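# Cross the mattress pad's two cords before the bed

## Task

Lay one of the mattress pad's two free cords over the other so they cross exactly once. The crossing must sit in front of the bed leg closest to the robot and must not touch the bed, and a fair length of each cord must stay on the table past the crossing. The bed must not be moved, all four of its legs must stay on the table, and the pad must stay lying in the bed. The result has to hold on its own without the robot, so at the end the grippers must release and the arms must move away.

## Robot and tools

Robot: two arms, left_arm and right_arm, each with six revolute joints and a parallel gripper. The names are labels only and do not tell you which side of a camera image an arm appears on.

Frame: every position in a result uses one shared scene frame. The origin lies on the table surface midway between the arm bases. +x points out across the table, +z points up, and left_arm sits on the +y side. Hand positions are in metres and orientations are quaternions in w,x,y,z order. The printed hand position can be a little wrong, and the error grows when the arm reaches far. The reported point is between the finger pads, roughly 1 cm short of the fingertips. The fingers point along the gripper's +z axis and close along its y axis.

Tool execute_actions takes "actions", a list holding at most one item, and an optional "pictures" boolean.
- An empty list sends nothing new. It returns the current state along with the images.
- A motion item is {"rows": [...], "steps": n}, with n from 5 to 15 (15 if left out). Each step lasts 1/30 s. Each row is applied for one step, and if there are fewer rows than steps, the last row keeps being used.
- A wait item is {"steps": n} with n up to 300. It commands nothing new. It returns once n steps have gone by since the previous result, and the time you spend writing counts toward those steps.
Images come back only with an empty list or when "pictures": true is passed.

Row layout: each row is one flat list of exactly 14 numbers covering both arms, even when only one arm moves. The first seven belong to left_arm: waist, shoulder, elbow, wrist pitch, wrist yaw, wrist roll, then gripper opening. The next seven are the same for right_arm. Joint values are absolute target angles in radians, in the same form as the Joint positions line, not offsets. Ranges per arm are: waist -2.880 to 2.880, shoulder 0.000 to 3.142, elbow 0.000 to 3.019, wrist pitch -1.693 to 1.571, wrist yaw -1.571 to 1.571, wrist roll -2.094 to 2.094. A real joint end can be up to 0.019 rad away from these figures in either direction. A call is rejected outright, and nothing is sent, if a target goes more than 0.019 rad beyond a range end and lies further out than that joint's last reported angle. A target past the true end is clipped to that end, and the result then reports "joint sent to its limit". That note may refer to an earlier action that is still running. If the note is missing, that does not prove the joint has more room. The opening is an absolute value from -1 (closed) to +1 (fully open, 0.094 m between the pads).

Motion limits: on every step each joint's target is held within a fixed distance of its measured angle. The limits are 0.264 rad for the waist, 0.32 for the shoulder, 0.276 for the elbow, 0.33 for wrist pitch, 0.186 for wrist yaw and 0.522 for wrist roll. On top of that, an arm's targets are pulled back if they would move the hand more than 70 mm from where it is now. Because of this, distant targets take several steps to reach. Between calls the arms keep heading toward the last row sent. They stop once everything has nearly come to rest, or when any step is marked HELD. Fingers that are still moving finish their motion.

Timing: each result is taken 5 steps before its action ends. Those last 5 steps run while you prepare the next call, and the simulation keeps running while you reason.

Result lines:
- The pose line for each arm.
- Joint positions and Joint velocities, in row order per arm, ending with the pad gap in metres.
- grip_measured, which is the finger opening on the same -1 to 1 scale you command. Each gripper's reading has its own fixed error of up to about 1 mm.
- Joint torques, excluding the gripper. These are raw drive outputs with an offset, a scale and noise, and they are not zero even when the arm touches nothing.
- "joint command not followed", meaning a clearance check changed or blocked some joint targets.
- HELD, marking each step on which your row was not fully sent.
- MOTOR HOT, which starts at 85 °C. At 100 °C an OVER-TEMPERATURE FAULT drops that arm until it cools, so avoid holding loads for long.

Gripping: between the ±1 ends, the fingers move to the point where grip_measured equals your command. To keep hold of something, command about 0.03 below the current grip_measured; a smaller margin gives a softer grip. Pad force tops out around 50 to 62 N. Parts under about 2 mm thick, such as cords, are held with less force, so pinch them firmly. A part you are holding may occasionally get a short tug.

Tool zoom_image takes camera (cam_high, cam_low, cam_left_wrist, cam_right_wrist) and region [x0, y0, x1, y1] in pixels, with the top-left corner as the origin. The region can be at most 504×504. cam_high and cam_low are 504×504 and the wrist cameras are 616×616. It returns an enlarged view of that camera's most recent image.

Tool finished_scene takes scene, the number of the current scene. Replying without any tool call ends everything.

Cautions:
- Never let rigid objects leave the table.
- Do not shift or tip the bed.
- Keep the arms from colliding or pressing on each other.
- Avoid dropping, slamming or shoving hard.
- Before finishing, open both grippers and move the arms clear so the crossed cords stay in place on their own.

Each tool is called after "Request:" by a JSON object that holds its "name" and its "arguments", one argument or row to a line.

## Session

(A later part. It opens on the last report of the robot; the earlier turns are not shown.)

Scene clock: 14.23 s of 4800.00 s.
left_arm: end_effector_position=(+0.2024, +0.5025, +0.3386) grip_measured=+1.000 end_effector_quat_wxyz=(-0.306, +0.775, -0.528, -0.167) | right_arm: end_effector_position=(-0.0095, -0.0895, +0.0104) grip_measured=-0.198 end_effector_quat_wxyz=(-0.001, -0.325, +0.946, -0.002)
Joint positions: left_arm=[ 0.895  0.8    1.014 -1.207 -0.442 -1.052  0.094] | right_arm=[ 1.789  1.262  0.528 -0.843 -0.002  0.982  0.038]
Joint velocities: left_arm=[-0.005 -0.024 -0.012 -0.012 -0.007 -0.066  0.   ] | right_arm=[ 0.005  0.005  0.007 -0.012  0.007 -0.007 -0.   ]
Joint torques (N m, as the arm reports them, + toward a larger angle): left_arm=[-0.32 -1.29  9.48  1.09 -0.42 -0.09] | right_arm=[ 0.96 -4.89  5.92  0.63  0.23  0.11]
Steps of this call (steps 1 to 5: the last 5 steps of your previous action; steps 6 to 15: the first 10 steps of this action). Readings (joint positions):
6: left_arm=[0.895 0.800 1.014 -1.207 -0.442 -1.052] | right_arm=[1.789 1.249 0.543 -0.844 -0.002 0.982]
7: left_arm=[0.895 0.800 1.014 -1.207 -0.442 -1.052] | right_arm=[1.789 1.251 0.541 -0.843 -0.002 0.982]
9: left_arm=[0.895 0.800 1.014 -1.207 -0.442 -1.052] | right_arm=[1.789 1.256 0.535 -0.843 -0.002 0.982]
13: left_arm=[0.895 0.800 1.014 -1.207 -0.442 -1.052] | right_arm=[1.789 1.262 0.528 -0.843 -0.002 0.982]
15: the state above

Request:
{"name": "execute_actions", "arguments": {
  "actions": [
    {"rows": [[0.895,0.8,1.014,-1.207,-0.442,-1.052,1, 1.795,1.273,0.516,-0.836,0,0.99,-0.5],[0.895,0.8,1.014,-1.207,-0.442,-1.052,1, 1.795,1.273,0.516,-0.836,0,0.99,-0.7],[0.895,0.8,1.014,-1.207,-0.442,-1.052,1, 1.795,1.273,0.516,-0.836,0,0.99,-0.8],[0.895,0.8,1.014,-1.207,-0.442,-1.052,1, 1.795,1.273,0.516,-0.836,0,0.99,-0.85],[0.895,0.8,1.014,-1.207,-0.442,-1.052,1, 1.795,1.273,0.516,-0.836,0,0.99,-0.92]], "steps": 15}
  ],
  "pictures": true
}}

Scene clock: 14.73 s of 4800.00 s.
left_arm: end_effector_position=(+0.2024, +0.5025, +0.3386) grip_measured=+1.000 end_effector_quat_wxyz=(-0.306, +0.775, -0.528, -0.167) | right_arm: end_effector_position=(-0.0095, -0.0895, +0.0104) grip_measured=-0.911 end_effector_quat_wxyz=(-0.001, -0.325, +0.946, -0.002)
Joint positions: left_arm=[ 0.895  0.8    1.014 -1.207 -0.442 -1.052  0.094] | right_arm=[ 1.789  1.262  0.528 -0.843 -0.002  0.982  0.004]
Joint velocities: left_arm=[-0.015  0.005  0.007 -0.022 -0.007 -0.007  0.   ] | right_arm=[ 0.005 -0.005 -0.002 -0.017  0.022  0.037 -0.   ]
Joint torques (N m, as the arm reports them, + toward a larger angle): left_arm=[-0.58 -1.49  9.47  1.03 -0.43 -0.08] | right_arm=[ 0.96 -4.4   6.    0.63  0.26  0.12]
Steps of this call (steps 1 to 5: the last 5 steps of your previous action; steps 6 to 15: the first 10 steps of this action). Readings (joint positions):
6: left_arm=[0.895 0.800 1.014 -1.207 -0.442 -1.052] | right_arm=[1.789 1.262 0.528 -0.843 -0.002 0.982]
7: left_arm=[0.895 0.800 1.014 -1.207 -0.442 -1.052] | right_arm=[1.789 1.262 0.528 -0.843 -0.002 0.982]
9: left_arm=[0.895 0.800 1.014 -1.207 -0.442 -1.052] | right_arm=[1.789 1.262 0.528 -0.843 -0.002 0.982]
13: left_arm=[0.895 0.800 1.014 -1.207 -0.442 -1.052] | right_arm=[1.789 1.262 0.528 -0.843 -0.002 0.982]
15: the state above

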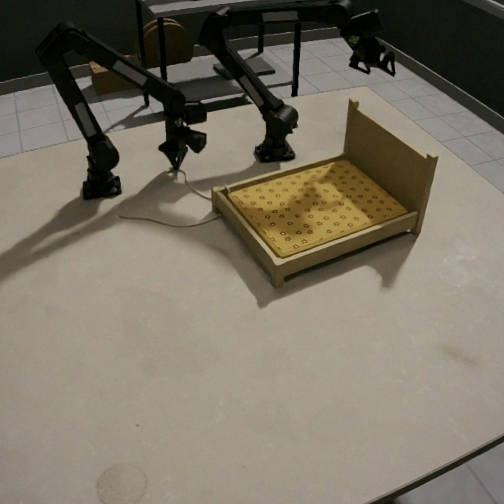

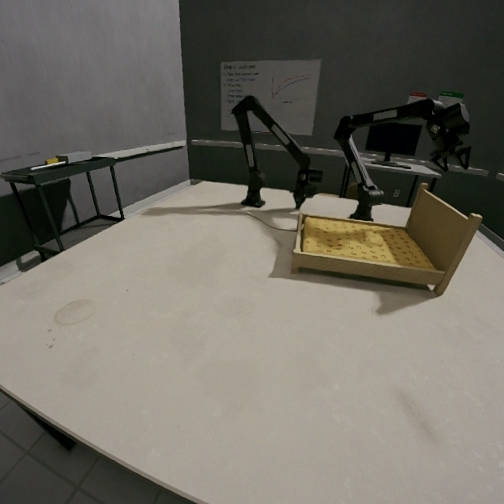

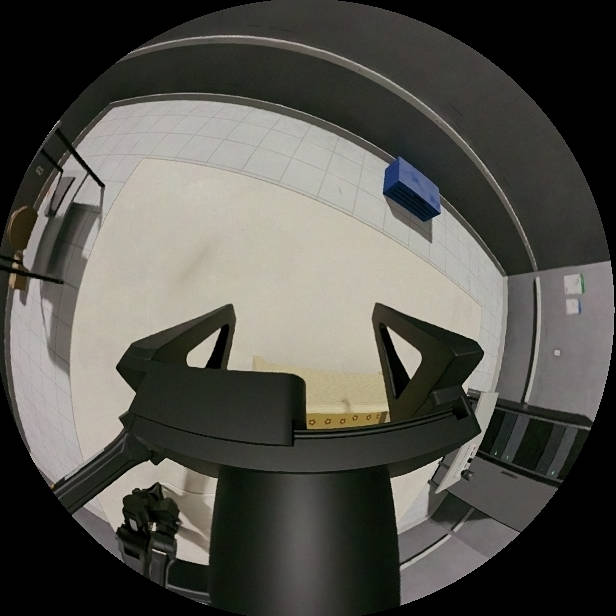

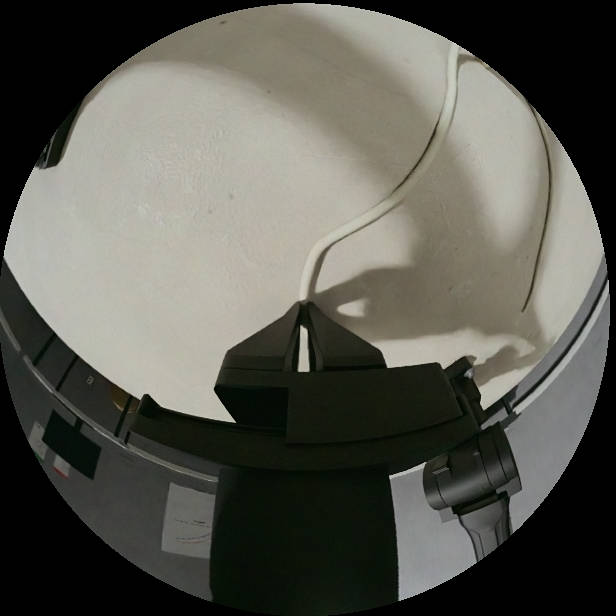

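Request:
{"name": "execute_actions", "arguments": {
  "actions": [
    {"rows": [[0.895,0.8,1.014,-1.207,-0.442,-1.052,1, 1.795,1.273,0.516,-0.836,0,0.99,-0.945],[0.895,0.8,1.014,-1.207,-0.442,-1.052,1, 1.795,1.273,0.516,-0.836,0,0.99,-0.945],[0.895,0.8,1.014,-1.207,-0.442,-1.052,1, 1.795,1.25,0.54,-0.86,0,0.99,-0.945],[0.895,0.8,1.014,-1.207,-0.442,-1.052,1, 1.795,1.23,0.555,-0.89,0,0.99,-0.945],[0.895,0.8,1.014,-1.207,-0.442,-1.052,1, 1.795,1.21,0.57,-0.92,0,0.99,-0.945],[0.895,0.8,1.014,-1.207,-0.442,-1.052,1, 1.795,1.18,0.585,-0.96,0,0.99,-0.945]], "steps": 15}
  ],
  "pictures": true
}}

Scene clock: 15.43 s of 4800.00 s.
left_arm: end_effector_position=(+0.2024, +0.5025, +0.3386) grip_measured=+1.000 end_effector_quat_wxyz=(-0.306, +0.775, -0.528, -0.167) | right_arm: end_effector_position=(-0.0083, -0.1053, +0.0290) grip_measured=-0.931 end_effector_quat_wxyz=(-0.005, -0.325, +0.946, -0.014)
Joint positions: left_arm=[ 0.895  0.8    1.014 -1.207 -0.442 -1.052  0.094] | right_arm=[ 1.789  1.184  0.531 -0.948 -0.002  0.983  0.003]
Joint velocities: left_arm=[-0.005 -0.015  0.012 -0.012  0.007  0.007  0.   ] | right_arm=[-0.005 -0.249  0.051 -0.12  -0.022  0.007 -0.   ]
Joint torques (N m, as the arm reports them, + toward a larger angle): left_arm=[-0.53 -1.78  9.48  1.03 -0.47 -0.09] | right_arm=[ 0.98 -3.7  11.55  0.06  0.26  0.12]
Steps of this call (steps 1 to 5: the last 5 steps of your previous action; steps 6 to 11: the robot went on to your last target; steps 12 to 21: the first 10 steps of this action). Readings (joint positions):
12: left_arm=[0.895 0.800 1.014 -1.207 -0.442 -1.052] | right_arm=[1.789 1.262 0.528 -0.843 -0.002 0.982]
13: left_arm=[0.895 0.800 1.014 -1.207 -0.442 -1.052] | right_arm=[1.789 1.262 0.528 -0.843 -0.002 0.982]
15: left_arm=[0.895 0.800 1.014 -1.207 -0.442 -1.052] | right_arm=[1.789 1.260 0.528 -0.852 -0.002 0.982]
19: left_arm=[0.895 0.800 1.014 -1.207 -0.442 -1.052] | right_arm=[1.789 1.210 0.529 -0.933 -0.002 0.983]
21: the state above

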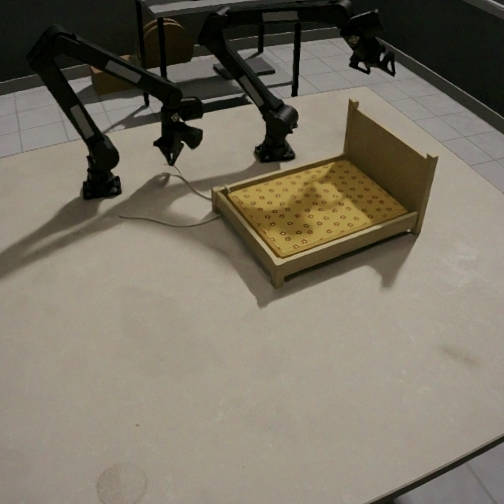

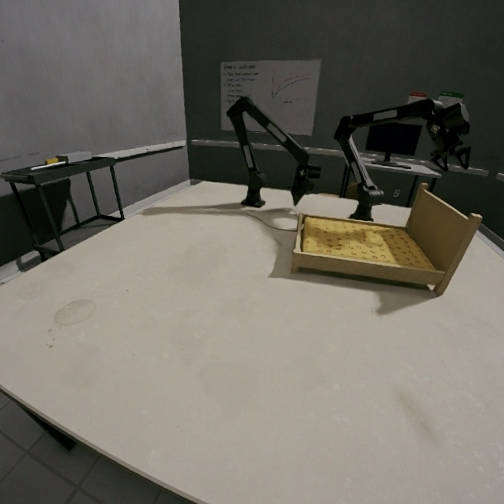

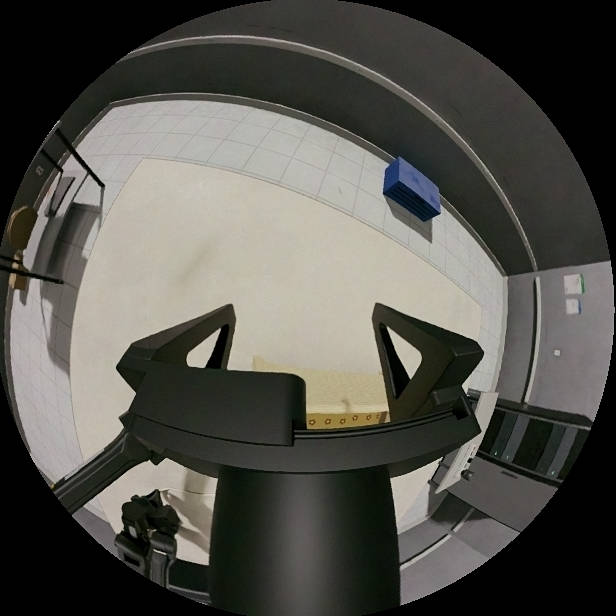

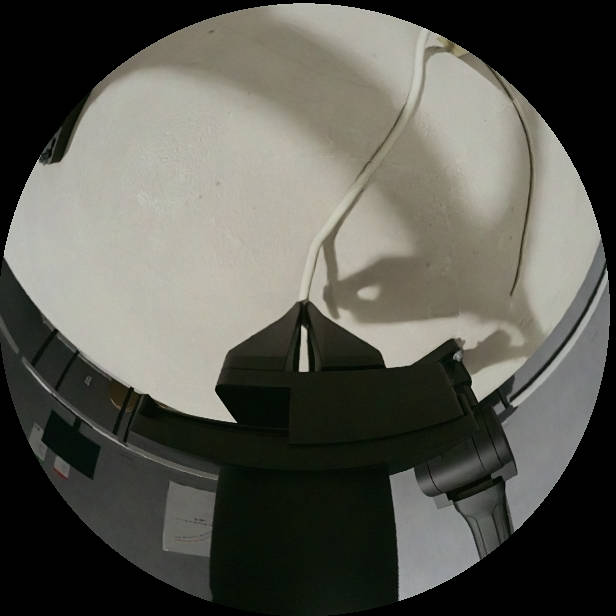

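Request:
{"name": "execute_actions", "arguments": {
  "actions": [
    {"rows": [[0.895,0.8,1.014,-1.207,-0.442,-1.052,1, 1.76,1.16,0.54,-0.97,0,0.93,-0.96],[0.895,0.8,1.014,-1.207,-0.442,-1.052,1, 1.73,1.14,0.53,-0.975,0,0.87,-0.96],[0.895,0.8,1.014,-1.207,-0.442,-1.052,1, 1.70,1.115,0.515,-0.985,0,0.81,-0.96],[0.895,0.8,1.014,-1.207,-0.442,-1.052,1, 1.67,1.09,0.505,-0.995,0,0.75,-0.96],[0.895,0.8,1.014,-1.207,-0.442,-1.052,1, 1.64,1.07,0.49,-1.0,0,0.69,-0.96],[0.895,0.8,1.014,-1.207,-0.442,-1.052,1, 1.61,1.05,0.48,-1.01,0,0.63,-0.96],[0.895,0.8,1.014,-1.207,-0.442,-1.052,1, 1.58,1.03,0.47,-1.02,0,0.57,-0.96],[0.895,0.8,1.014,-1.207,-0.442,-1.052,1, 1.55,1.005,0.455,-1.03,0,0.51,-0.96],[0.895,0.8,1.014,-1.207,-0.442,-1.052,1, 1.52,0.985,0.445,-1.035,0,0.45,-0.96],[0.895,0.8,1.014,-1.207,-0.442,-1.052,1, 1.49,0.965,0.43,-1.045,0,0.39,-0.96],[0.895,0.8,1.014,-1.207,-0.442,-1.052,1, 1.46,0.945,0.42,-1.05,0,0.33,-0.96],[0.895,0.8,1.014,-1.207,-0.442,-1.052,1, 1.43,0.925,0.41,-1.06,0,0.27,-0.96],[0.895,0.8,1.014,-1.207,-0.442,-1.052,1, 1.40,0.904,0.40,-1.067,0,0.2,-0.96],[0.895,0.8,1.014,-1.207,-0.442,-1.052,1, 1.36,0.9,0.40,-1.07,0,0.13,-0.96],[0.895,0.8,1.014,-1.207,-0.442,-1.052,1, 1.32,0.9,0.40,-1.07,0,0.07,-0.96]], "steps": 15}
  ]
}}

Request:
{"name": "execute_actions", "arguments": {
  "actions": [
    {"rows": [[0.895,0.8,1.014,-1.207,-0.442,-1.052,1, 1.28,0.895,0.395,-1.075,0,0.0,-0.96],[0.895,0.8,1.014,-1.207,-0.442,-1.052,1, 1.24,0.895,0.395,-1.075,0,-0.07,-0.96],[0.895,0.8,1.014,-1.207,-0.442,-1.052,1, 1.20,0.89,0.395,-1.075,0,-0.13,-0.96],[0.895,0.8,1.014,-1.207,-0.442,-1.052,1, 1.16,0.89,0.395,-1.075,0,-0.2,-0.96],[0.895,0.8,1.014,-1.207,-0.442,-1.052,1, 1.12,0.89,0.395,-1.075,0,-0.27,-0.96],[0.895,0.8,1.014,-1.207,-0.442,-1.052,1, 1.08,0.885,0.39,-1.08,0,-0.33,-0.96],[0.895,0.8,1.014,-1.207,-0.442,-1.052,1, 1.04,0.885,0.39,-1.08,0,-0.4,-0.96],[0.895,0.8,1.014,-1.207,-0.442,-1.052,1, 1.0,0.885,0.39,-1.08,0,-0.47,-0.96],[0.895,0.8,1.014,-1.207,-0.442,-1.052,1, 0.96,0.88,0.39,-1.08,0,-0.53,-0.96],[0.895,0.8,1.014,-1.207,-0.442,-1.052,1, 0.92,0.88,0.39,-1.08,0,-0.6,-0.96],[0.895,0.8,1.014,-1.207,-0.442,-1.052,1, 0.88,0.88,0.39,-1.08,0,-0.67,-0.96],[0.895,0.8,1.014,-1.207,-0.442,-1.052,1, 0.84,0.88,0.39,-1.08,0,-0.73,-0.96],[0.895,0.8,1.014,-1.207,-0.442,-1.052,1, 0.8,0.88,0.39,-1.08,0,-0.8,-0.96]], "steps": 15}
  ]
}}

Request:
{"name": "execute_actions", "arguments": {
  "actions": [
    {"steps": 15}
  ],
  "pictures": true
}}

Scene clock: 16.33 s of 4800.00 s.
left_arm: end_effector_position=(+0.2024, +0.5025, +0.3386) grip_measured=+1.000 end_effector_quat_wxyz=(-0.306, +0.775, -0.528, -0.167) | right_arm: end_effector_position=(+0.0451, -0.1357, +0.0466) grip_measured=-0.943 end_effector_quat_wxyz=(+0.005, -0.377, +0.926, +0.008)
Joint positions: left_arm=[ 0.895  0.8    1.014 -1.207 -0.442 -1.052  0.094] | right_arm=[ 1.544  1.006  0.472 -1.018 -0.     0.625  0.003]
Joint velocities: left_arm=[-0.005 -0.005  0.012 -0.022  0.022  0.037  0.   ] | right_arm=[-0.923 -0.737 -0.364 -0.242 -0.007 -1.546 -0.001]
Joint torques (N m, as the arm reports them, + toward a larger angle): left_arm=[-0.46 -1.37  9.54  1.02 -0.45 -0.06] | right_arm=[ 0.44 -2.61  6.33 -0.09  0.17  0.  ]
Steps of this call (steps 1 to 5: the last 5 steps of your previous action; steps 6 to 15: the robot went on to your last target; steps 16 to 17: nothing new was sent; steps 18 to 27: the first 10 steps of this action). Readings (joint positions):
18: left_arm=[0.895 0.800 1.014 -1.207 -0.442 -1.052] | right_arm=[1.788 1.175 0.540 -0.954 -0.002 0.976]
19: left_arm=[0.895 0.800 1.014 -1.207 -0.442 -1.052] | right_arm=[1.780 1.173 0.540 -0.958 -0.002 0.960]
21: left_arm=[0.895 0.800 1.014 -1.207 -0.442 -1.052] | right_arm=[1.742 1.153 0.535 -0.969 -0.002 0.902]
25: left_arm=[0.895 0.800 1.014 -1.207 -0.442 -1.052] | right_arm=[1.609 1.058 0.497 -1.000 -0.001 0.729]
27: the state above

Scene clock: 16.83 s of 4800.00 s.
left_arm: end_effector_position=(+0.2024, +0.5025, +0.3386) grip_measured=+1.000 end_effector_quat_wxyz=(-0.306, +0.775, -0.528, -0.167) | right_arm: end_effector_position=(+0.1278, -0.2081, +0.0449) grip_measured=-0.943 end_effector_quat_wxyz=(+0.008, -0.547, +0.837, +0.002)
Joint positions: left_arm=[ 0.895  0.8    1.014 -1.207 -0.442 -1.052  0.094] | right_arm=[ 0.994  0.892  0.409 -1.071 -0.    -0.309  0.003]
Joint velocities: left_arm=[-0.015  0.005  0.007 -0.017  0.066 -0.051  0.   ] | right_arm=[-1.197 -0.044  0.007 -0.002 -0.007 -1.853  0.   ]
Joint torques (N m, as the arm reports them, + toward a larger angle): left_arm=[-0.85 -1.54  9.46  1.   -0.44 -0.09] | right_arm=[ 0.49 -2.78  6.85 -0.12  0.06  0.03]
Steps of this call (steps 1 to 5: the last 5 steps of your previous action; steps 6 to 15: the first 10 steps of this action). Readings (joint positions):
6: left_arm=[0.895 0.800 1.014 -1.207 -0.442 -1.052] | right_arm=[1.356 0.900 0.413 -1.062 -0.000 0.276]
7: left_arm=[0.895 0.800 1.014 -1.207 -0.442 -1.052] | right_arm=[1.318 0.895 0.410 -1.065 -0.000 0.212]
9: left_arm=[0.895 0.800 1.014 -1.207 -0.442 -1.052] | right_arm=[1.236 0.894 0.409 -1.067 -0.000 0.084]
13: left_arm=[0.895 0.800 1.014 -1.207 -0.442 -1.052] | right_arm=[1.074 0.893 0.409 -1.070 -0.000 -0.177]
15: the state above

Scene clock: 17.33 s of 4800.00 s.
left_arm: end_effector_position=(+0.2024, +0.5025, +0.3386) grip_measured=+1.000 end_effector_quat_wxyz=(-0.306, +0.775, -0.528, -0.167) | right_arm: end_effector_position=(+0.1523, -0.2344, +0.0456) grip_measured=-0.943 end_effector_quat_wxyz=(-0.010, +0.652, -0.758, +0.001)
Joint positions: left_arm=[ 0.895  0.8    1.014 -1.207 -0.442 -1.052  0.094] | right_arm=[ 0.794  0.887  0.409 -1.072  0.    -0.773  0.003]
Joint velocities: left_arm=[ 0.015  0.005 -0.002 -0.002  0.007  0.007  0.   ] | right_arm=[ 0.005 -0.005  0.002 -0.002  0.007 -0.168 -0.   ]
Joint torques (N m, as the arm reports them, + toward a larger angle): left_arm=[-0.47 -1.81  9.45  0.99 -0.44 -0.05] | right_arm=[ 0.98 -2.16  6.79  0.01  0.01  0.03]
Kept back: nothing.
Steps of this call (steps 1 to 5: the last 5 steps of your previous action; steps 6 to 15: the robot went on to your last target). Readings (joint positions):
1: left_arm=[0.895 0.800 1.014 -1.207 -0.442 -1.052] | right_arm=[0.954 0.890 0.409 -1.071 -0.000 -0.376]
2: left_arm=[0.895 0.800 1.014 -1.207 -0.442 -1.052] | right_arm=[0.914 0.889 0.409 -1.071 -0.000 -0.442]
4: left_arm=[0.895 0.800 1.014 -1.207 -0.442 -1.052] | right_arm=[0.838 0.887 0.409 -1.071 -0.000 -0.564]
8: left_arm=[0.895 0.800 1.014 -1.207 -0.442 -1.052] | right_arm=[0.794 0.887 0.409 -1.072 0.000 -0.699]
15: the state above

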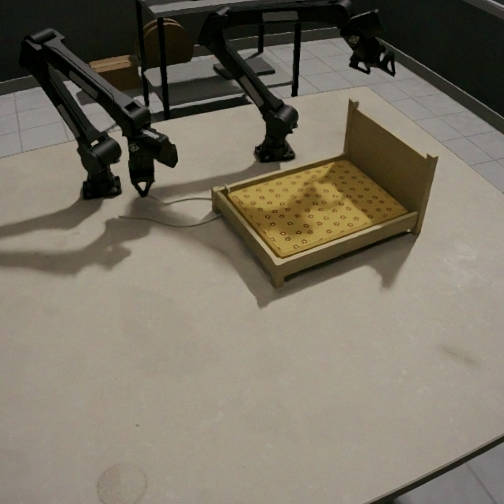

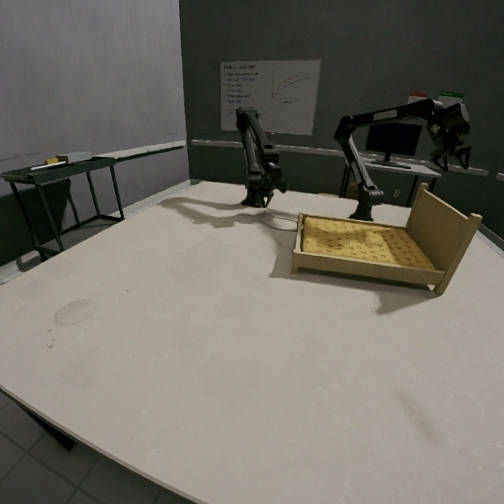

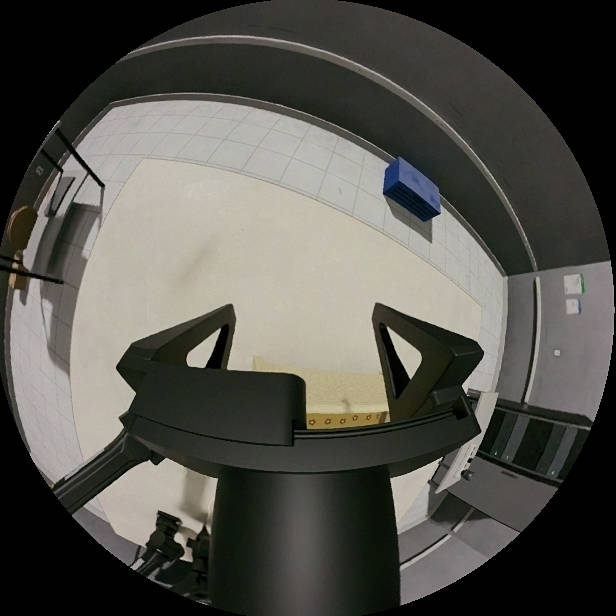

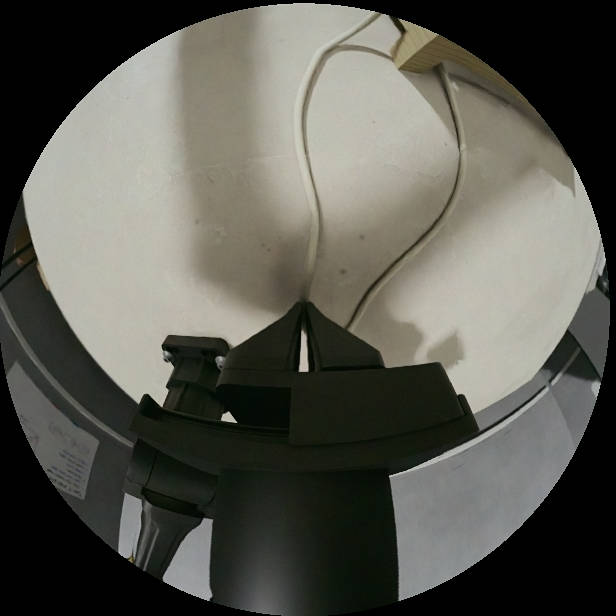

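Request:
{"name": "execute_actions", "arguments": {
  "actions": [
    {"rows": [[0.895,0.8,1.014,-1.207,-0.442,-1.052,1, 0.79,0.9,0.385,-1.06,0,-0.81,-0.96],[0.895,0.8,1.014,-1.207,-0.442,-1.052,1, 0.78,0.91,0.375,-1.04,0,-0.82,-0.96],[0.895,0.8,1.014,-1.207,-0.442,-1.052,1, 0.77,0.92,0.365,-1.02,0,-0.83,-0.96],[0.895,0.8,1.014,-1.207,-0.442,-1.052,1, 0.76,0.93,0.355,-1.0,0,-0.84,-0.96],[0.895,0.8,1.014,-1.207,-0.442,-1.052,1, 0.75,0.94,0.345,-0.98,0,-0.85,-0.96],[0.895,0.8,1.014,-1.207,-0.442,-1.052,1, 0.74,0.95,0.335,-0.965,0,-0.86,-0.96],[0.895,0.8,1.014,-1.207,-0.442,-1.052,1, 0.735,0.958,0.328,-0.95,0,-0.87,-0.96]], "steps": 15}
  ]
}}

Request:
{"name": "execute_actions", "arguments": {
  "actions": [
    {"steps": 8}
  ]
}}

Scene clock: 17.93 s of 4800.00 s.
left_arm: end_effector_position=(+0.2024, +0.5025, +0.3386) grip_measured=+1.000 end_effector_quat_wxyz=(-0.306, +0.775, -0.528, -0.167) | right_arm: end_effector_position=(+0.1483, -0.2487, +0.0129) grip_measured=-0.943 end_effector_quat_wxyz=(+0.005, +0.659, -0.752, -0.000)
Joint positions: left_arm=[ 0.895  0.8    1.014 -1.207 -0.442 -1.052  0.094] | right_arm=[ 0.74   0.954  0.34  -0.966  0.    -0.844  0.003]
Joint velocities: left_arm=[ 0.015 -0.005  0.022 -0.002  0.051  0.051  0.   ] | right_arm=[-0.044  0.083 -0.129  0.066 -0.051 -0.066  0.001]
Joint torques (N m, as the arm reports them, + toward a larger angle): left_arm=[-0.36 -1.56  9.55  1.04 -0.44 -0.06] | right_arm=[ 0.12 -2.06  7.3   0.82  0.   -0.05]
Steps of this call (steps 1 to 8: the robot went on to your last target; steps 9 to 18: the first 10 steps of this action). Readings (joint positions):
9: left_arm=[0.895 0.800 1.014 -1.207 -0.442 -1.052] | right_arm=[0.794 0.887 0.409 -1.072 0.000 -0.791]
10: left_arm=[0.895 0.800 1.014 -1.207 -0.442 -1.052] | right_arm=[0.794 0.888 0.406 -1.067 0.000 -0.794]
12: left_arm=[0.895 0.800 1.014 -1.207 -0.442 -1.052] | right_arm=[0.786 0.897 0.392 -1.040 0.000 -0.805]
16: left_arm=[0.895 0.800 1.014 -1.207 -0.442 -1.052] | right_arm=[0.749 0.939 0.352 -0.977 0.000 -0.834]
18: the state above

Scene clock: 18.20 s of 4800.00 s.
left_arm: end_effector_position=(+0.2024, +0.5025, +0.3386) grip_measured=+1.000 end_effector_quat_wxyz=(-0.306, +0.775, -0.528, -0.167) | right_arm: end_effector_position=(+0.1485, -0.2488, +0.0114) grip_measured=-0.943 end_effector_quat_wxyz=(+0.004, +0.664, -0.747, -0.000)
Joint positions: left_arm=[ 0.895  0.8    1.014 -1.207 -0.442 -1.052  0.094] | right_arm=[ 0.739  0.957  0.337 -0.959  0.    -0.859  0.003]
Joint velocities: left_arm=[-0.005  0.005 -0.002 -0.012 -0.037  0.007  0.   ] | right_arm=[-0.015 -0.015 -0.002 -0.002 -0.051  0.022  0.   ]
Joint torques (N m, as the arm reports them, + toward a larger angle): left_arm=[-0.69 -1.32  9.47  1.12 -0.43 -0.09] | right_arm=[ 0.08 -1.67  6.9   0.79  0.   -0.03]
Kept back: nothing.
Steps of this call (steps 1 to 5: the last 5 steps of your previous action; steps 6 to 8: the robot went on to your last target). Readings (joint positions):
1: left_arm=[0.895 0.800 1.014 -1.207 -0.442 -1.052] | right_arm=[0.739 0.957 0.338 -0.964 0.000 -0.847]
2: left_arm=[0.895 0.800 1.014 -1.207 -0.442 -1.052] | right_arm=[0.739 0.957 0.337 -0.963 0.000 -0.851]
4: left_arm=[0.895 0.800 1.014 -1.207 -0.442 -1.052] | right_arm=[0.739 0.957 0.337 -0.960 0.000 -0.855]
8: the state above

Request:
{"name": "execute_actions", "arguments": {
  "actions": [
    {"rows": [[0.895,0.8,1.014,-1.207,-0.442,-1.052,1, 0.735,0.958,0.34,-0.95,0,-0.87,-0.8],[0.895,0.8,1.014,-1.207,-0.442,-1.052,1, 0.735,0.958,0.35,-0.95,0,-0.87,-0.6],[0.895,0.8,1.014,-1.207,-0.442,-1.052,1, 0.735,0.958,0.36,-0.95,0,-0.87,-0.5],[0.895,0.8,1.014,-1.207,-0.442,-1.052,1, 0.735,0.958,0.37,-0.96,0,-0.87,-0.5],[0.895,0.8,1.014,-1.207,-0.442,-1.052,1, 0.735,0.95,0.38,-0.97,0,-0.87,-0.5],[0.895,0.8,1.014,-1.207,-0.442,-1.052,1, 0.735,0.93,0.395,-1.0,0,-0.87,-0.5],[0.895,0.8,1.014,-1.207,-0.442,-1.052,1, 0.735,0.91,0.41,-1.03,0,-0.87,-0.5],[0.895,0.8,1.014,-1.207,-0.442,-1.052,1, 0.735,0.89,0.425,-1.06,0,-0.87,-0.5],[0.895,0.8,1.014,-1.207,-0.442,-1.052,1, 0.735,0.87,0.44,-1.1,0,-0.87,-0.5],[0.895,0.8,1.014,-1.207,-0.442,-1.052,1, 0.735,0.85,0.45,-1.14,0,-0.87,-0.5],[0.895,0.8,1.014,-1.207,-0.442,-1.052,1, 0.735,0.826,0.46,-1.17,0,-0.87,-0.5]], "steps": 15}
  ]
}}

Request:
{"name": "execute_actions", "arguments": {
  "actions": [
    {"rows": [[0.895,0.8,1.014,-1.207,-0.442,-1.052,1, 0.68,0.826,0.46,-1.17,0,-0.86,-0.4],[0.895,0.8,1.014,-1.207,-0.442,-1.052,1, 0.62,0.826,0.46,-1.17,0,-0.85,-0.3],[0.895,0.8,1.014,-1.207,-0.442,-1.052,1, 0.56,0.826,0.46,-1.17,0,-0.84,-0.3],[0.895,0.8,1.014,-1.207,-0.442,-1.052,1, 0.5,0.826,0.46,-1.17,0,-0.83,-0.3],[0.895,0.8,1.014,-1.207,-0.442,-1.052,1, 0.44,0.826,0.46,-1.17,0,-0.82,-0.3],[0.895,0.8,1.014,-1.207,-0.442,-1.052,1, 0.39,0.826,0.46,-1.17,0,-0.81,-0.3],[0.895,0.8,1.014,-1.207,-0.442,-1.052,1, 0.346,0.826,0.46,-1.17,0,-0.8,-0.3]], "steps": 15}
  ]
}}

Request:
{"name": "execute_actions", "arguments": {
  "actions": [
    {"steps": 8}
  ],
  "pictures": true
}}

Scene clock: 18.93 s of 4800.00 s.
left_arm: end_effector_position=(+0.2024, +0.5025, +0.3386) grip_measured=+1.000 end_effector_quat_wxyz=(-0.306, +0.775, -0.528, -0.167) | right_arm: end_effector_position=(+0.1423, -0.2529, +0.0280) grip_measured=-0.501 end_effector_quat_wxyz=(+0.017, +0.665, -0.746, -0.002)
Joint positions: left_arm=[ 0.895  0.8    1.014 -1.207 -0.442 -1.052  0.094] | right_arm=[ 0.739  0.906  0.365 -1.063  0.    -0.862  0.023]
Joint velocities: left_arm=[ 0.005  0.005 -0.002  0.012  0.022  0.007  0.   ] | right_arm=[-0.015 -0.62   0.335 -1.023 -0.066  0.007  0.   ]
Joint torques (N m, as the arm reports them, + toward a larger angle): left_arm=[-0.81 -1.43  9.47  1.12 -0.44 -0.07] | right_arm=[-0.12 -2.86 13.23  0.26  0.01 -0.03]
Steps of this call (steps 1 to 12: the robot went on to your last target; steps 13 to 22: the first 10 steps of this action). Readings (joint positions):
13: left_arm=[0.895 0.800 1.014 -1.207 -0.442 -1.052] | right_arm=[0.739 0.957 0.337 -0.959 0.000 -0.862]
14: left_arm=[0.895 0.800 1.014 -1.207 -0.442 -1.052] | right_arm=[0.739 0.957 0.337 -0.959 0.000 -0.862]
16: left_arm=[0.895 0.800 1.014 -1.207 -0.442 -1.052] | right_arm=[0.739 0.957 0.337 -0.959 0.000 -0.862]
20: left_arm=[0.895 0.800 1.014 -1.207 -0.442 -1.052] | right_arm=[0.739 0.941 0.346 -1.003 0.000 -0.862]
22: the state above

Scene clock: 19.43 s of 4800.00 s.
left_arm: end_effector_position=(+0.2024, +0.5025, +0.3386) grip_measured=+1.000 end_effector_quat_wxyz=(-0.306, +0.775, -0.528, -0.167) | right_arm: end_effector_position=(+0.1732, -0.3115, +0.0595) grip_measured=-0.302 end_effector_quat_wxyz=(+0.005, -0.485, +0.875, -0.003)
Joint positions: left_arm=[ 0.895  0.8    1.014 -1.207 -0.442 -1.052  0.094] | right_arm=[ 0.336  0.817  0.42  -1.162  0.002 -0.822  0.033]
Joint velocities: left_arm=[ 0.005  0.005  0.012  0.032 -0.037 -0.037  0.   ] | right_arm=[-0.278 -0.024 -0.012 -0.037 -0.051  0.11  -0.001]
Joint torques (N m, as the arm reports them, + toward a larger angle): left_arm=[-0.67 -1.42  9.5   1.08 -0.43 -0.05] | right_arm=[ 3.43 -0.45 12.06  0.04 -0.04  0.07]
Steps of this call (steps 1 to 5: the last 5 steps of your previous action; steps 6 to 15: the first 10 steps of this action). Readings (joint positions):
6: left_arm=[0.895 0.800 1.014 -1.207 -0.442 -1.052] | right_arm=[0.735 0.816 0.419 -1.157 -0.001 -0.862]
7: left_arm=[0.895 0.800 1.014 -1.207 -0.442 -1.052] | right_arm=[0.717 0.816 0.420 -1.158 -0.002 -0.862]
9: left_arm=[0.895 0.800 1.014 -1.207 -0.442 -1.052] | right_arm=[0.629 0.817 0.420 -1.161 -0.003 -0.857]
13: left_arm=[0.895 0.800 1.014 -1.207 -0.442 -1.052] | right_arm=[0.387 0.817 0.420 -1.161 0.000 -0.832]
15: the state above

Scene clock: 19.70 s of 4800.00 s.
left_arm: end_effector_position=(+0.2024, +0.5025, +0.3386) grip_measured=+1.000 end_effector_quat_wxyz=(-0.306, +0.775, -0.528, -0.167) | right_arm: end_effector_position=(+0.1730, -0.3110, +0.0595) grip_measured=-0.302 end_effector_quat_wxyz=(+0.005, -0.481, +0.877, -0.002)
Joint positions: left_arm=[ 0.895  0.8    1.014 -1.207 -0.442 -1.052  0.094] | right_arm=[ 0.339  0.817  0.42  -1.162  0.002 -0.81   0.033]
Joint velocities: left_arm=[-0.005 -0.005  0.007 -0.012  0.007 -0.007  0.   ] | right_arm=[-0.005 -0.005 -0.017  0.002 -0.022 -0.037 -0.   ]
Joint torques (N m, as the arm reports them, + toward a larger angle): left_arm=[-0.55 -1.23  9.48  1.08 -0.45 -0.09] | right_arm=[ 1.16 -0.43 11.87 -0.04 -0.05  0.12]
Kept back: nothing.
Steps of this call (steps 1 to 5: the last 5 steps of your previous action; steps 6 to 8: the robot went on to your last target). Readings (joint positions):
1: left_arm=[0.895 0.800 1.014 -1.207 -0.442 -1.052] | right_arm=[0.332 0.817 0.420 -1.162 0.002 -0.819]
2: left_arm=[0.895 0.800 1.014 -1.207 -0.442 -1.052] | right_arm=[0.334 0.817 0.420 -1.162 0.002 -0.817]
4: left_arm=[0.895 0.800 1.014 -1.207 -0.442 -1.052] | right_arm=[0.337 0.817 0.420 -1.162 0.002 -0.814]
8: the state above

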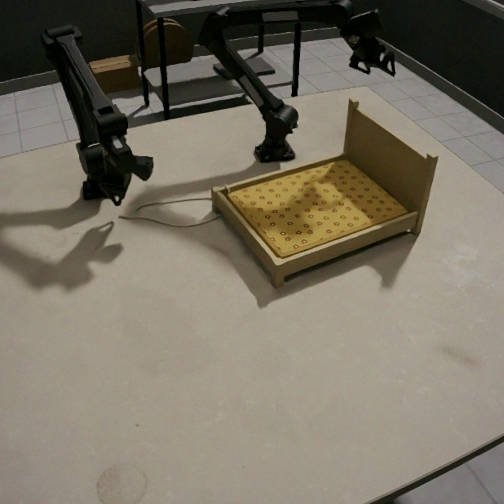

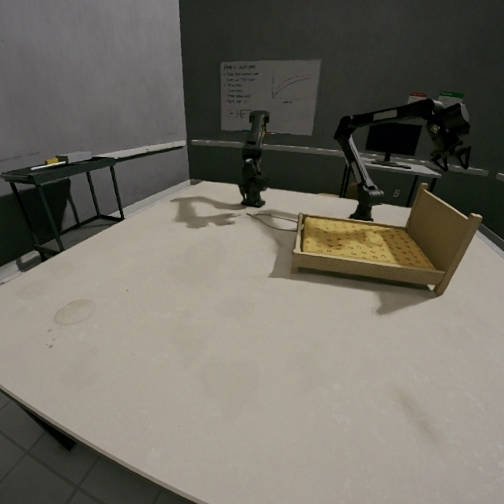

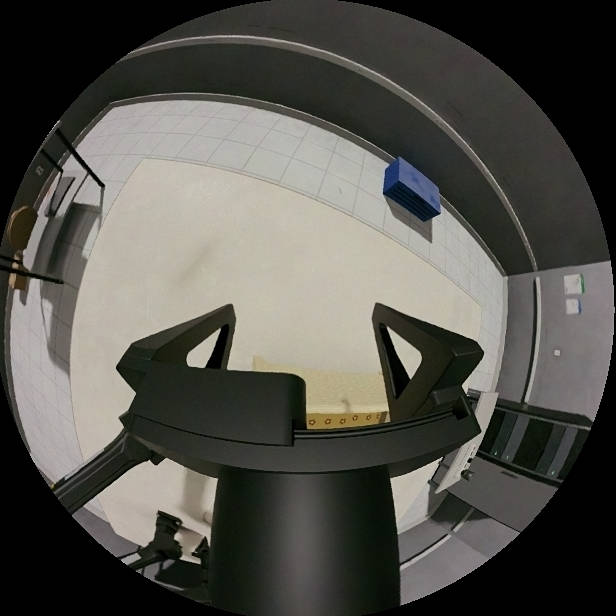

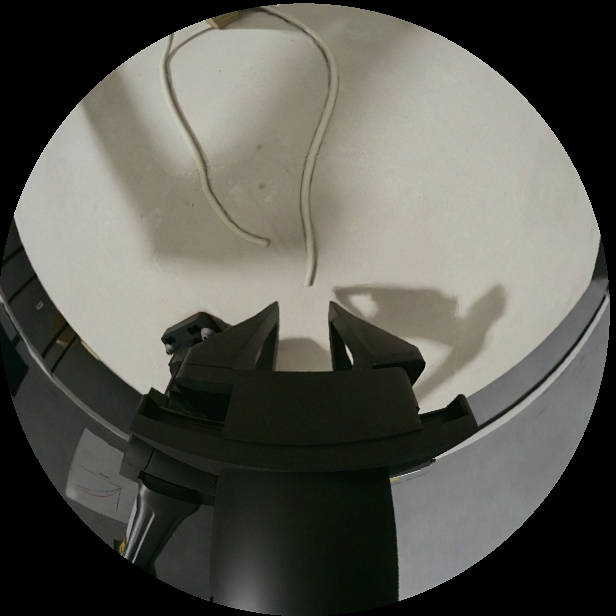

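Request:
{"name": "execute_actions", "arguments": {
  "actions": [
    {"rows": [[0.895,0.8,1.014,-1.207,-0.442,-1.052,1, 0.33,0.84,0.405,-1.13,0,-0.81,-0.3],[0.895,0.8,1.014,-1.207,-0.442,-1.052,1, 0.325,0.865,0.395,-1.1,0,-0.81,-0.3],[0.895,0.8,1.014,-1.207,-0.442,-1.052,1, 0.325,0.89,0.385,-1.07,0,-0.81,-0.3],[0.895,0.8,1.014,-1.207,-0.442,-1.052,1, 0.325,0.915,0.375,-1.03,0,-0.81,-0.3],[0.895,0.8,1.014,-1.207,-0.442,-1.052,1, 0.325,0.94,0.365,-1.0,0,-0.81,-0.3],[0.895,0.8,1.014,-1.207,-0.442,-1.052,1, 0.325,0.96,0.355,-0.97,0,-0.81,-0.3],[0.895,0.8,1.014,-1.207,-0.442,-1.052,1, 0.325,0.975,0.348,-0.945,0,-0.81,-0.3],[0.895,0.8,1.014,-1.207,-0.442,-1.052,1, 0.325,0.985,0.343,-0.925,0,-0.81,-0.3]], "steps": 15}
  ]
}}

Request:
{"name": "execute_actions", "arguments": {
  "actions": [
    {"steps": 8}
  ],
  "pictures": true
}}

Scene clock: 20.33 s of 4800.00 s.
left_arm: end_effector_position=(+0.2024, +0.5025, +0.3386) grip_measured=+1.000 end_effector_quat_wxyz=(-0.306, +0.775, -0.528, -0.167) | right_arm: end_effector_position=(+0.1834, -0.3101, +0.0140) grip_measured=-0.302 end_effector_quat_wxyz=(-0.002, -0.477, +0.879, -0.000)
Joint positions: left_arm=[ 0.895  0.8    1.014 -1.207 -0.442 -1.052  0.094] | right_arm=[ 0.332  0.985  0.359 -0.949  0.002 -0.808  0.033]
Joint velocities: left_arm=[-0.005  0.005 -0.007  0.007 -0.037 -0.007  0.   ] | right_arm=[ 0.015  0.308 -0.178  0.237 -0.007 -0.022 -0.   ]
Joint torques (N m, as the arm reports them, + toward a larger angle): left_arm=[-0.72 -1.21  9.56  1.06 -0.44 -0.05] | right_arm=[-0.2  -3.37  7.06  0.64 -0.04  0.03]
Steps of this call (steps 1 to 9: the robot went on to your last target; steps 10 to 19: the first 10 steps of this action). Readings (joint positions):
10: left_arm=[0.895 0.800 1.014 -1.207 -0.442 -1.052] | right_arm=[0.339 0.818 0.420 -1.159 0.002 -0.808]
11: left_arm=[0.895 0.800 1.014 -1.207 -0.442 -1.052] | right_arm=[0.338 0.823 0.418 -1.148 0.002 -0.808]
13: left_arm=[0.895 0.800 1.014 -1.207 -0.442 -1.052] | right_arm=[0.335 0.850 0.411 -1.101 0.002 -0.808]
17: left_arm=[0.895 0.800 1.014 -1.207 -0.442 -1.052] | right_arm=[0.332 0.951 0.375 -0.981 0.002 -0.808]
19: the state above

Scene clock: 20.60 s of 4800.00 s.
left_arm: end_effector_position=(+0.2024, +0.5025, +0.3386) grip_measured=+1.000 end_effector_quat_wxyz=(-0.306, +0.775, -0.528, -0.167) | right_arm: end_effector_position=(+0.1828, -0.3103, +0.0105) grip_measured=-0.302 end_effector_quat_wxyz=(-0.002, -0.477, +0.879, -0.000)
Joint positions: left_arm=[ 0.895  0.8    1.014 -1.207 -0.442 -1.052  0.094] | right_arm=[ 0.332  0.993  0.352 -0.934  0.002 -0.808  0.033]
Joint velocities: left_arm=[ 0.005 -0.005  0.007 -0.002 -0.007  0.022  0.   ] | right_arm=[-0.005 -0.005  0.012  0.007 -0.081 -0.007 -0.001]
Joint torques (N m, as the arm reports them, + toward a larger angle): left_arm=[-0.8  -1.32  9.56  1.07 -0.45 -0.07] | right_arm=[-0.21 -2.58  6.81  0.75 -0.04  0.03]
Kept back: nothing.
Steps of this call (steps 1 to 5: the last 5 steps of your previous action; steps 6 to 8: the robot went on to your last target). Readings (joint positions):
1: left_arm=[0.895 0.800 1.014 -1.207 -0.442 -1.052] | right_arm=[0.332 0.992 0.355 -0.944 0.002 -0.808]
2: left_arm=[0.895 0.800 1.014 -1.207 -0.442 -1.052] | right_arm=[0.332 0.993 0.352 -0.941 0.002 -0.808]
4: left_arm=[0.895 0.800 1.014 -1.207 -0.442 -1.052] | right_arm=[0.332 0.993 0.352 -0.937 0.002 -0.808]
8: the state above

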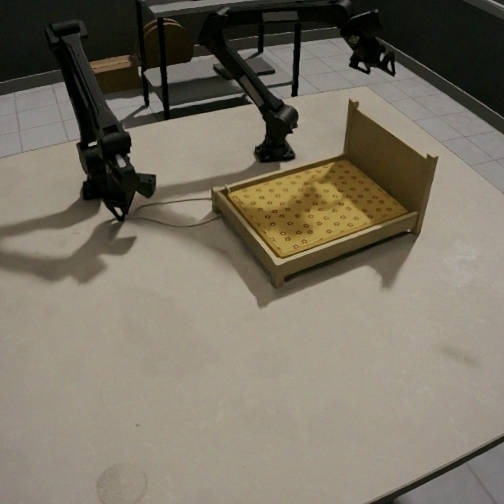

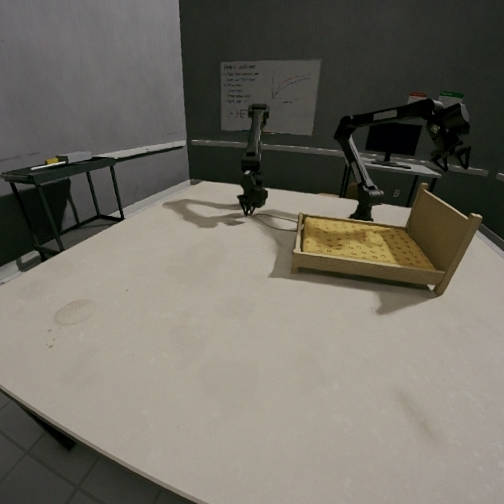

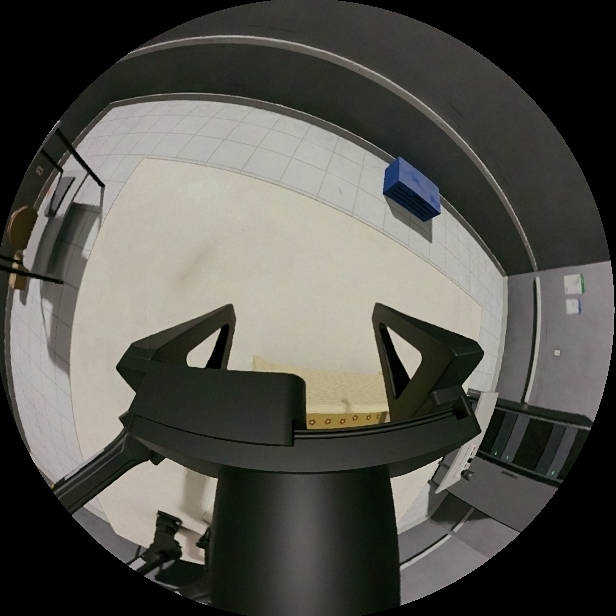

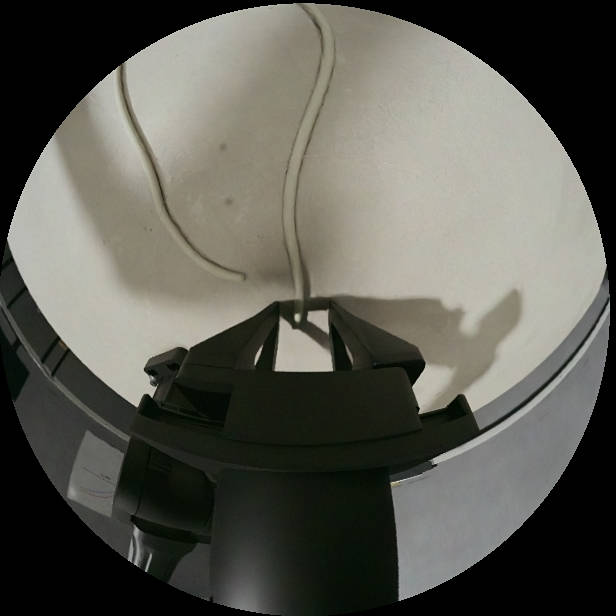

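Request:
{"name": "execute_actions", "arguments": {
  "actions": [
    {"rows": [[0.895,0.8,1.014,-1.207,-0.442,-1.052,1, 0.36,0.985,0.343,-0.925,0,-0.78,-0.3],[0.895,0.8,1.014,-1.207,-0.442,-1.052,1, 0.385,0.985,0.343,-0.925,0,-0.77,-0.3],[0.895,0.8,1.014,-1.207,-0.442,-1.052,1, 0.385,0.985,0.343,-0.925,0,-0.77,-0.3],[0.895,0.8,1.014,-1.207,-0.442,-1.052,1, 0.385,0.985,0.343,-0.925,0,-0.77,-0.3],[0.895,0.8,1.014,-1.207,-0.442,-1.052,1, 0.385,0.985,0.343,-0.925,0,-0.77,-0.3],[0.895,0.8,1.014,-1.207,-0.442,-1.052,1, 0.385,0.985,0.343,-0.925,0,-0.77,-0.5],[0.895,0.8,1.014,-1.207,-0.442,-1.052,1, 0.385,0.985,0.343,-0.925,0,-0.77,-0.7],[0.895,0.8,1.014,-1.207,-0.442,-1.052,1, 0.385,0.985,0.343,-0.925,0,-0.77,-0.8],[0.895,0.8,1.014,-1.207,-0.442,-1.052,1, 0.385,0.985,0.343,-0.925,0,-0.77,-0.86],[0.895,0.8,1.014,-1.207,-0.442,-1.052,1, 0.385,0.985,0.343,-0.925,0,-0.77,-0.92],[0.895,0.8,1.014,-1.207,-0.442,-1.052,1, 0.385,0.985,0.343,-0.925,0,-0.77,-0.96]], "steps": 15}
  ]
}}

Request:
{"name": "execute_actions", "arguments": {
  "actions": [
    {"steps": 6}
  ],
  "pictures": true
}}

Scene clock: 21.40 s of 4800.00 s.
left_arm: end_effector_position=(+0.2024, +0.5025, +0.3386) grip_measured=+1.000 end_effector_quat_wxyz=(-0.306, +0.775, -0.528, -0.167) | right_arm: end_effector_position=(+0.1810, -0.3018, +0.0105) grip_measured=-0.885 end_effector_quat_wxyz=(-0.002, -0.488, +0.873, -0.000)
Joint positions: left_arm=[ 0.895  0.8    1.014 -1.207 -0.442 -1.052  0.094] | right_arm=[ 0.382  0.993  0.352 -0.934  0.002 -0.782  0.005]
Joint velocities: left_arm=[-0.015 -0.005 -0.002 -0.027  0.051 -0.051  0.   ] | right_arm=[-0.015  0.015 -0.002  0.002 -0.066  0.066 -0.064]
Joint torques (N m, as the arm reports them, + toward a larger angle): left_arm=[-0.45 -1.46  9.48  0.99 -0.44 -0.07] | right_arm=[ 0.75 -2.74  6.85  0.67 -0.03  0.13]
Steps of this call (steps 1 to 14: the robot went on to your last target; steps 15 to 24: the first 10 steps of this action). Readings (joint positions):
15: left_arm=[0.895 0.800 1.014 -1.207 -0.442 -1.052] | right_arm=[0.334 0.993 0.352 -0.934 0.002 -0.806]
16: left_arm=[0.895 0.800 1.014 -1.207 -0.442 -1.052] | right_arm=[0.341 0.993 0.352 -0.934 0.002 -0.801]
18: left_arm=[0.895 0.800 1.014 -1.207 -0.442 -1.052] | right_arm=[0.366 0.993 0.352 -0.934 0.002 -0.793]
22: left_arm=[0.895 0.800 1.014 -1.207 -0.442 -1.052] | right_arm=[0.382 0.993 0.352 -0.934 0.002 -0.784]
24: the state above

Scene clock: 21.60 s of 4800.00 s.
left_arm: end_effector_position=(+0.2024, +0.5025, +0.3386) grip_measured=+1.000 end_effector_quat_wxyz=(-0.306, +0.775, -0.528, -0.167) | right_arm: end_effector_position=(+0.1810, -0.3018, +0.0105) grip_measured=-0.944 end_effector_quat_wxyz=(-0.002, -0.486, +0.874, -0.000)
Joint positions: left_arm=[ 0.895  0.8    1.014 -1.207 -0.442 -1.052  0.094] | right_arm=[ 0.382  0.993  0.352 -0.934  0.002 -0.779  0.003]
Joint velocities: left_arm=[ 0.005  0.005  0.007 -0.017  0.081  0.037  0.   ] | right_arm=[ 0.005 -0.015  0.007  0.007 -0.051 -0.037 -0.001]
Joint torques (N m, as the arm reports them, + toward a larger angle): left_arm=[-0.42 -1.37  9.5   1.07 -0.44 -0.07] | right_arm=[ 0.7  -2.55  6.85  0.74 -0.03  0.11]
Kept back: nothing.
Steps of this call (steps 1 to 5: the last 5 steps of your previous action; step 6: the robot went on to your last target). Readings (joint positions):
1: left_arm=[0.895 0.800 1.014 -1.207 -0.442 -1.052] | right_arm=[0.382 0.993 0.352 -0.934 0.002 -0.781]
2: left_arm=[0.895 0.800 1.014 -1.207 -0.442 -1.052] | right_arm=[0.382 0.993 0.352 -0.934 0.002 -0.781]
4: left_arm=[0.895 0.800 1.014 -1.207 -0.442 -1.052] | right_arm=[0.382 0.993 0.352 -0.934 0.002 -0.780]
6: the state above

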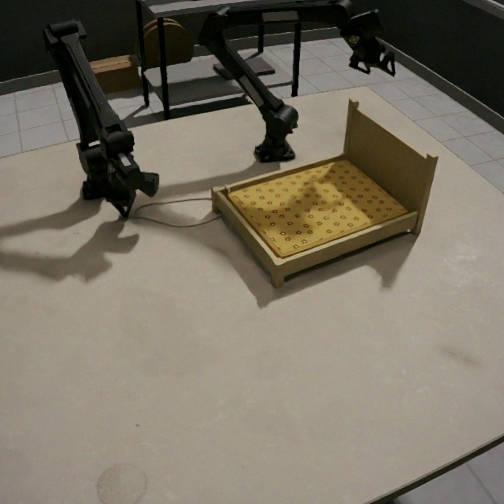

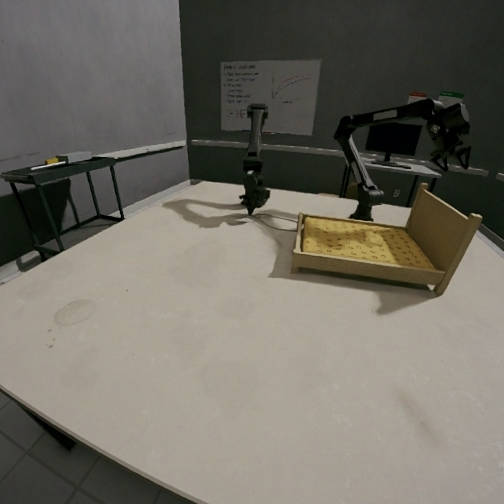

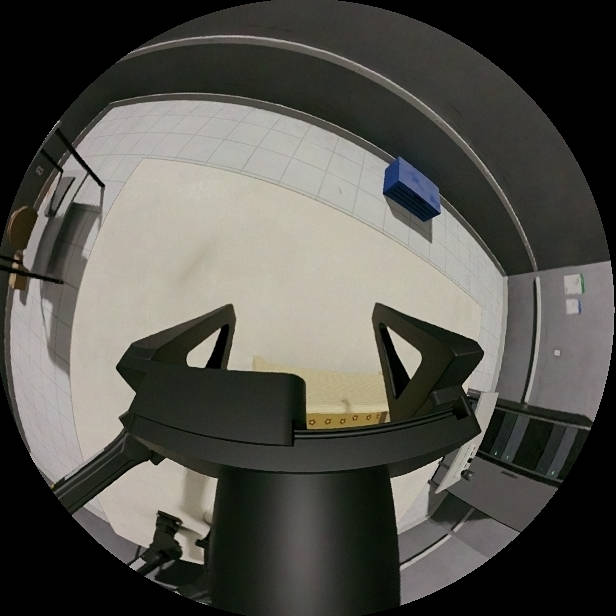

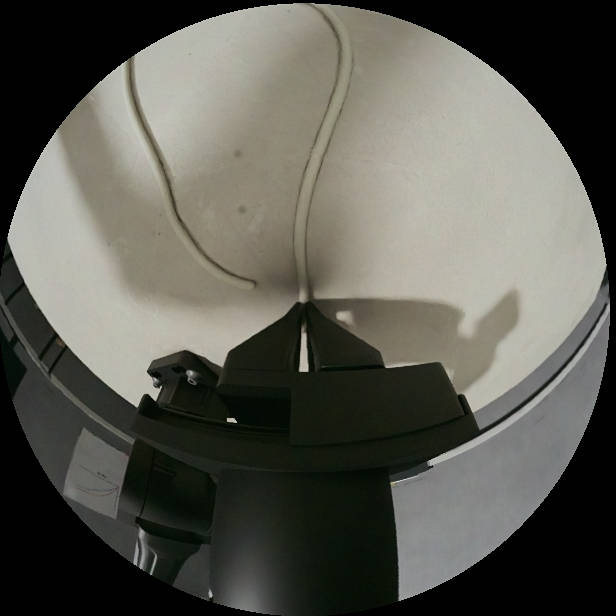

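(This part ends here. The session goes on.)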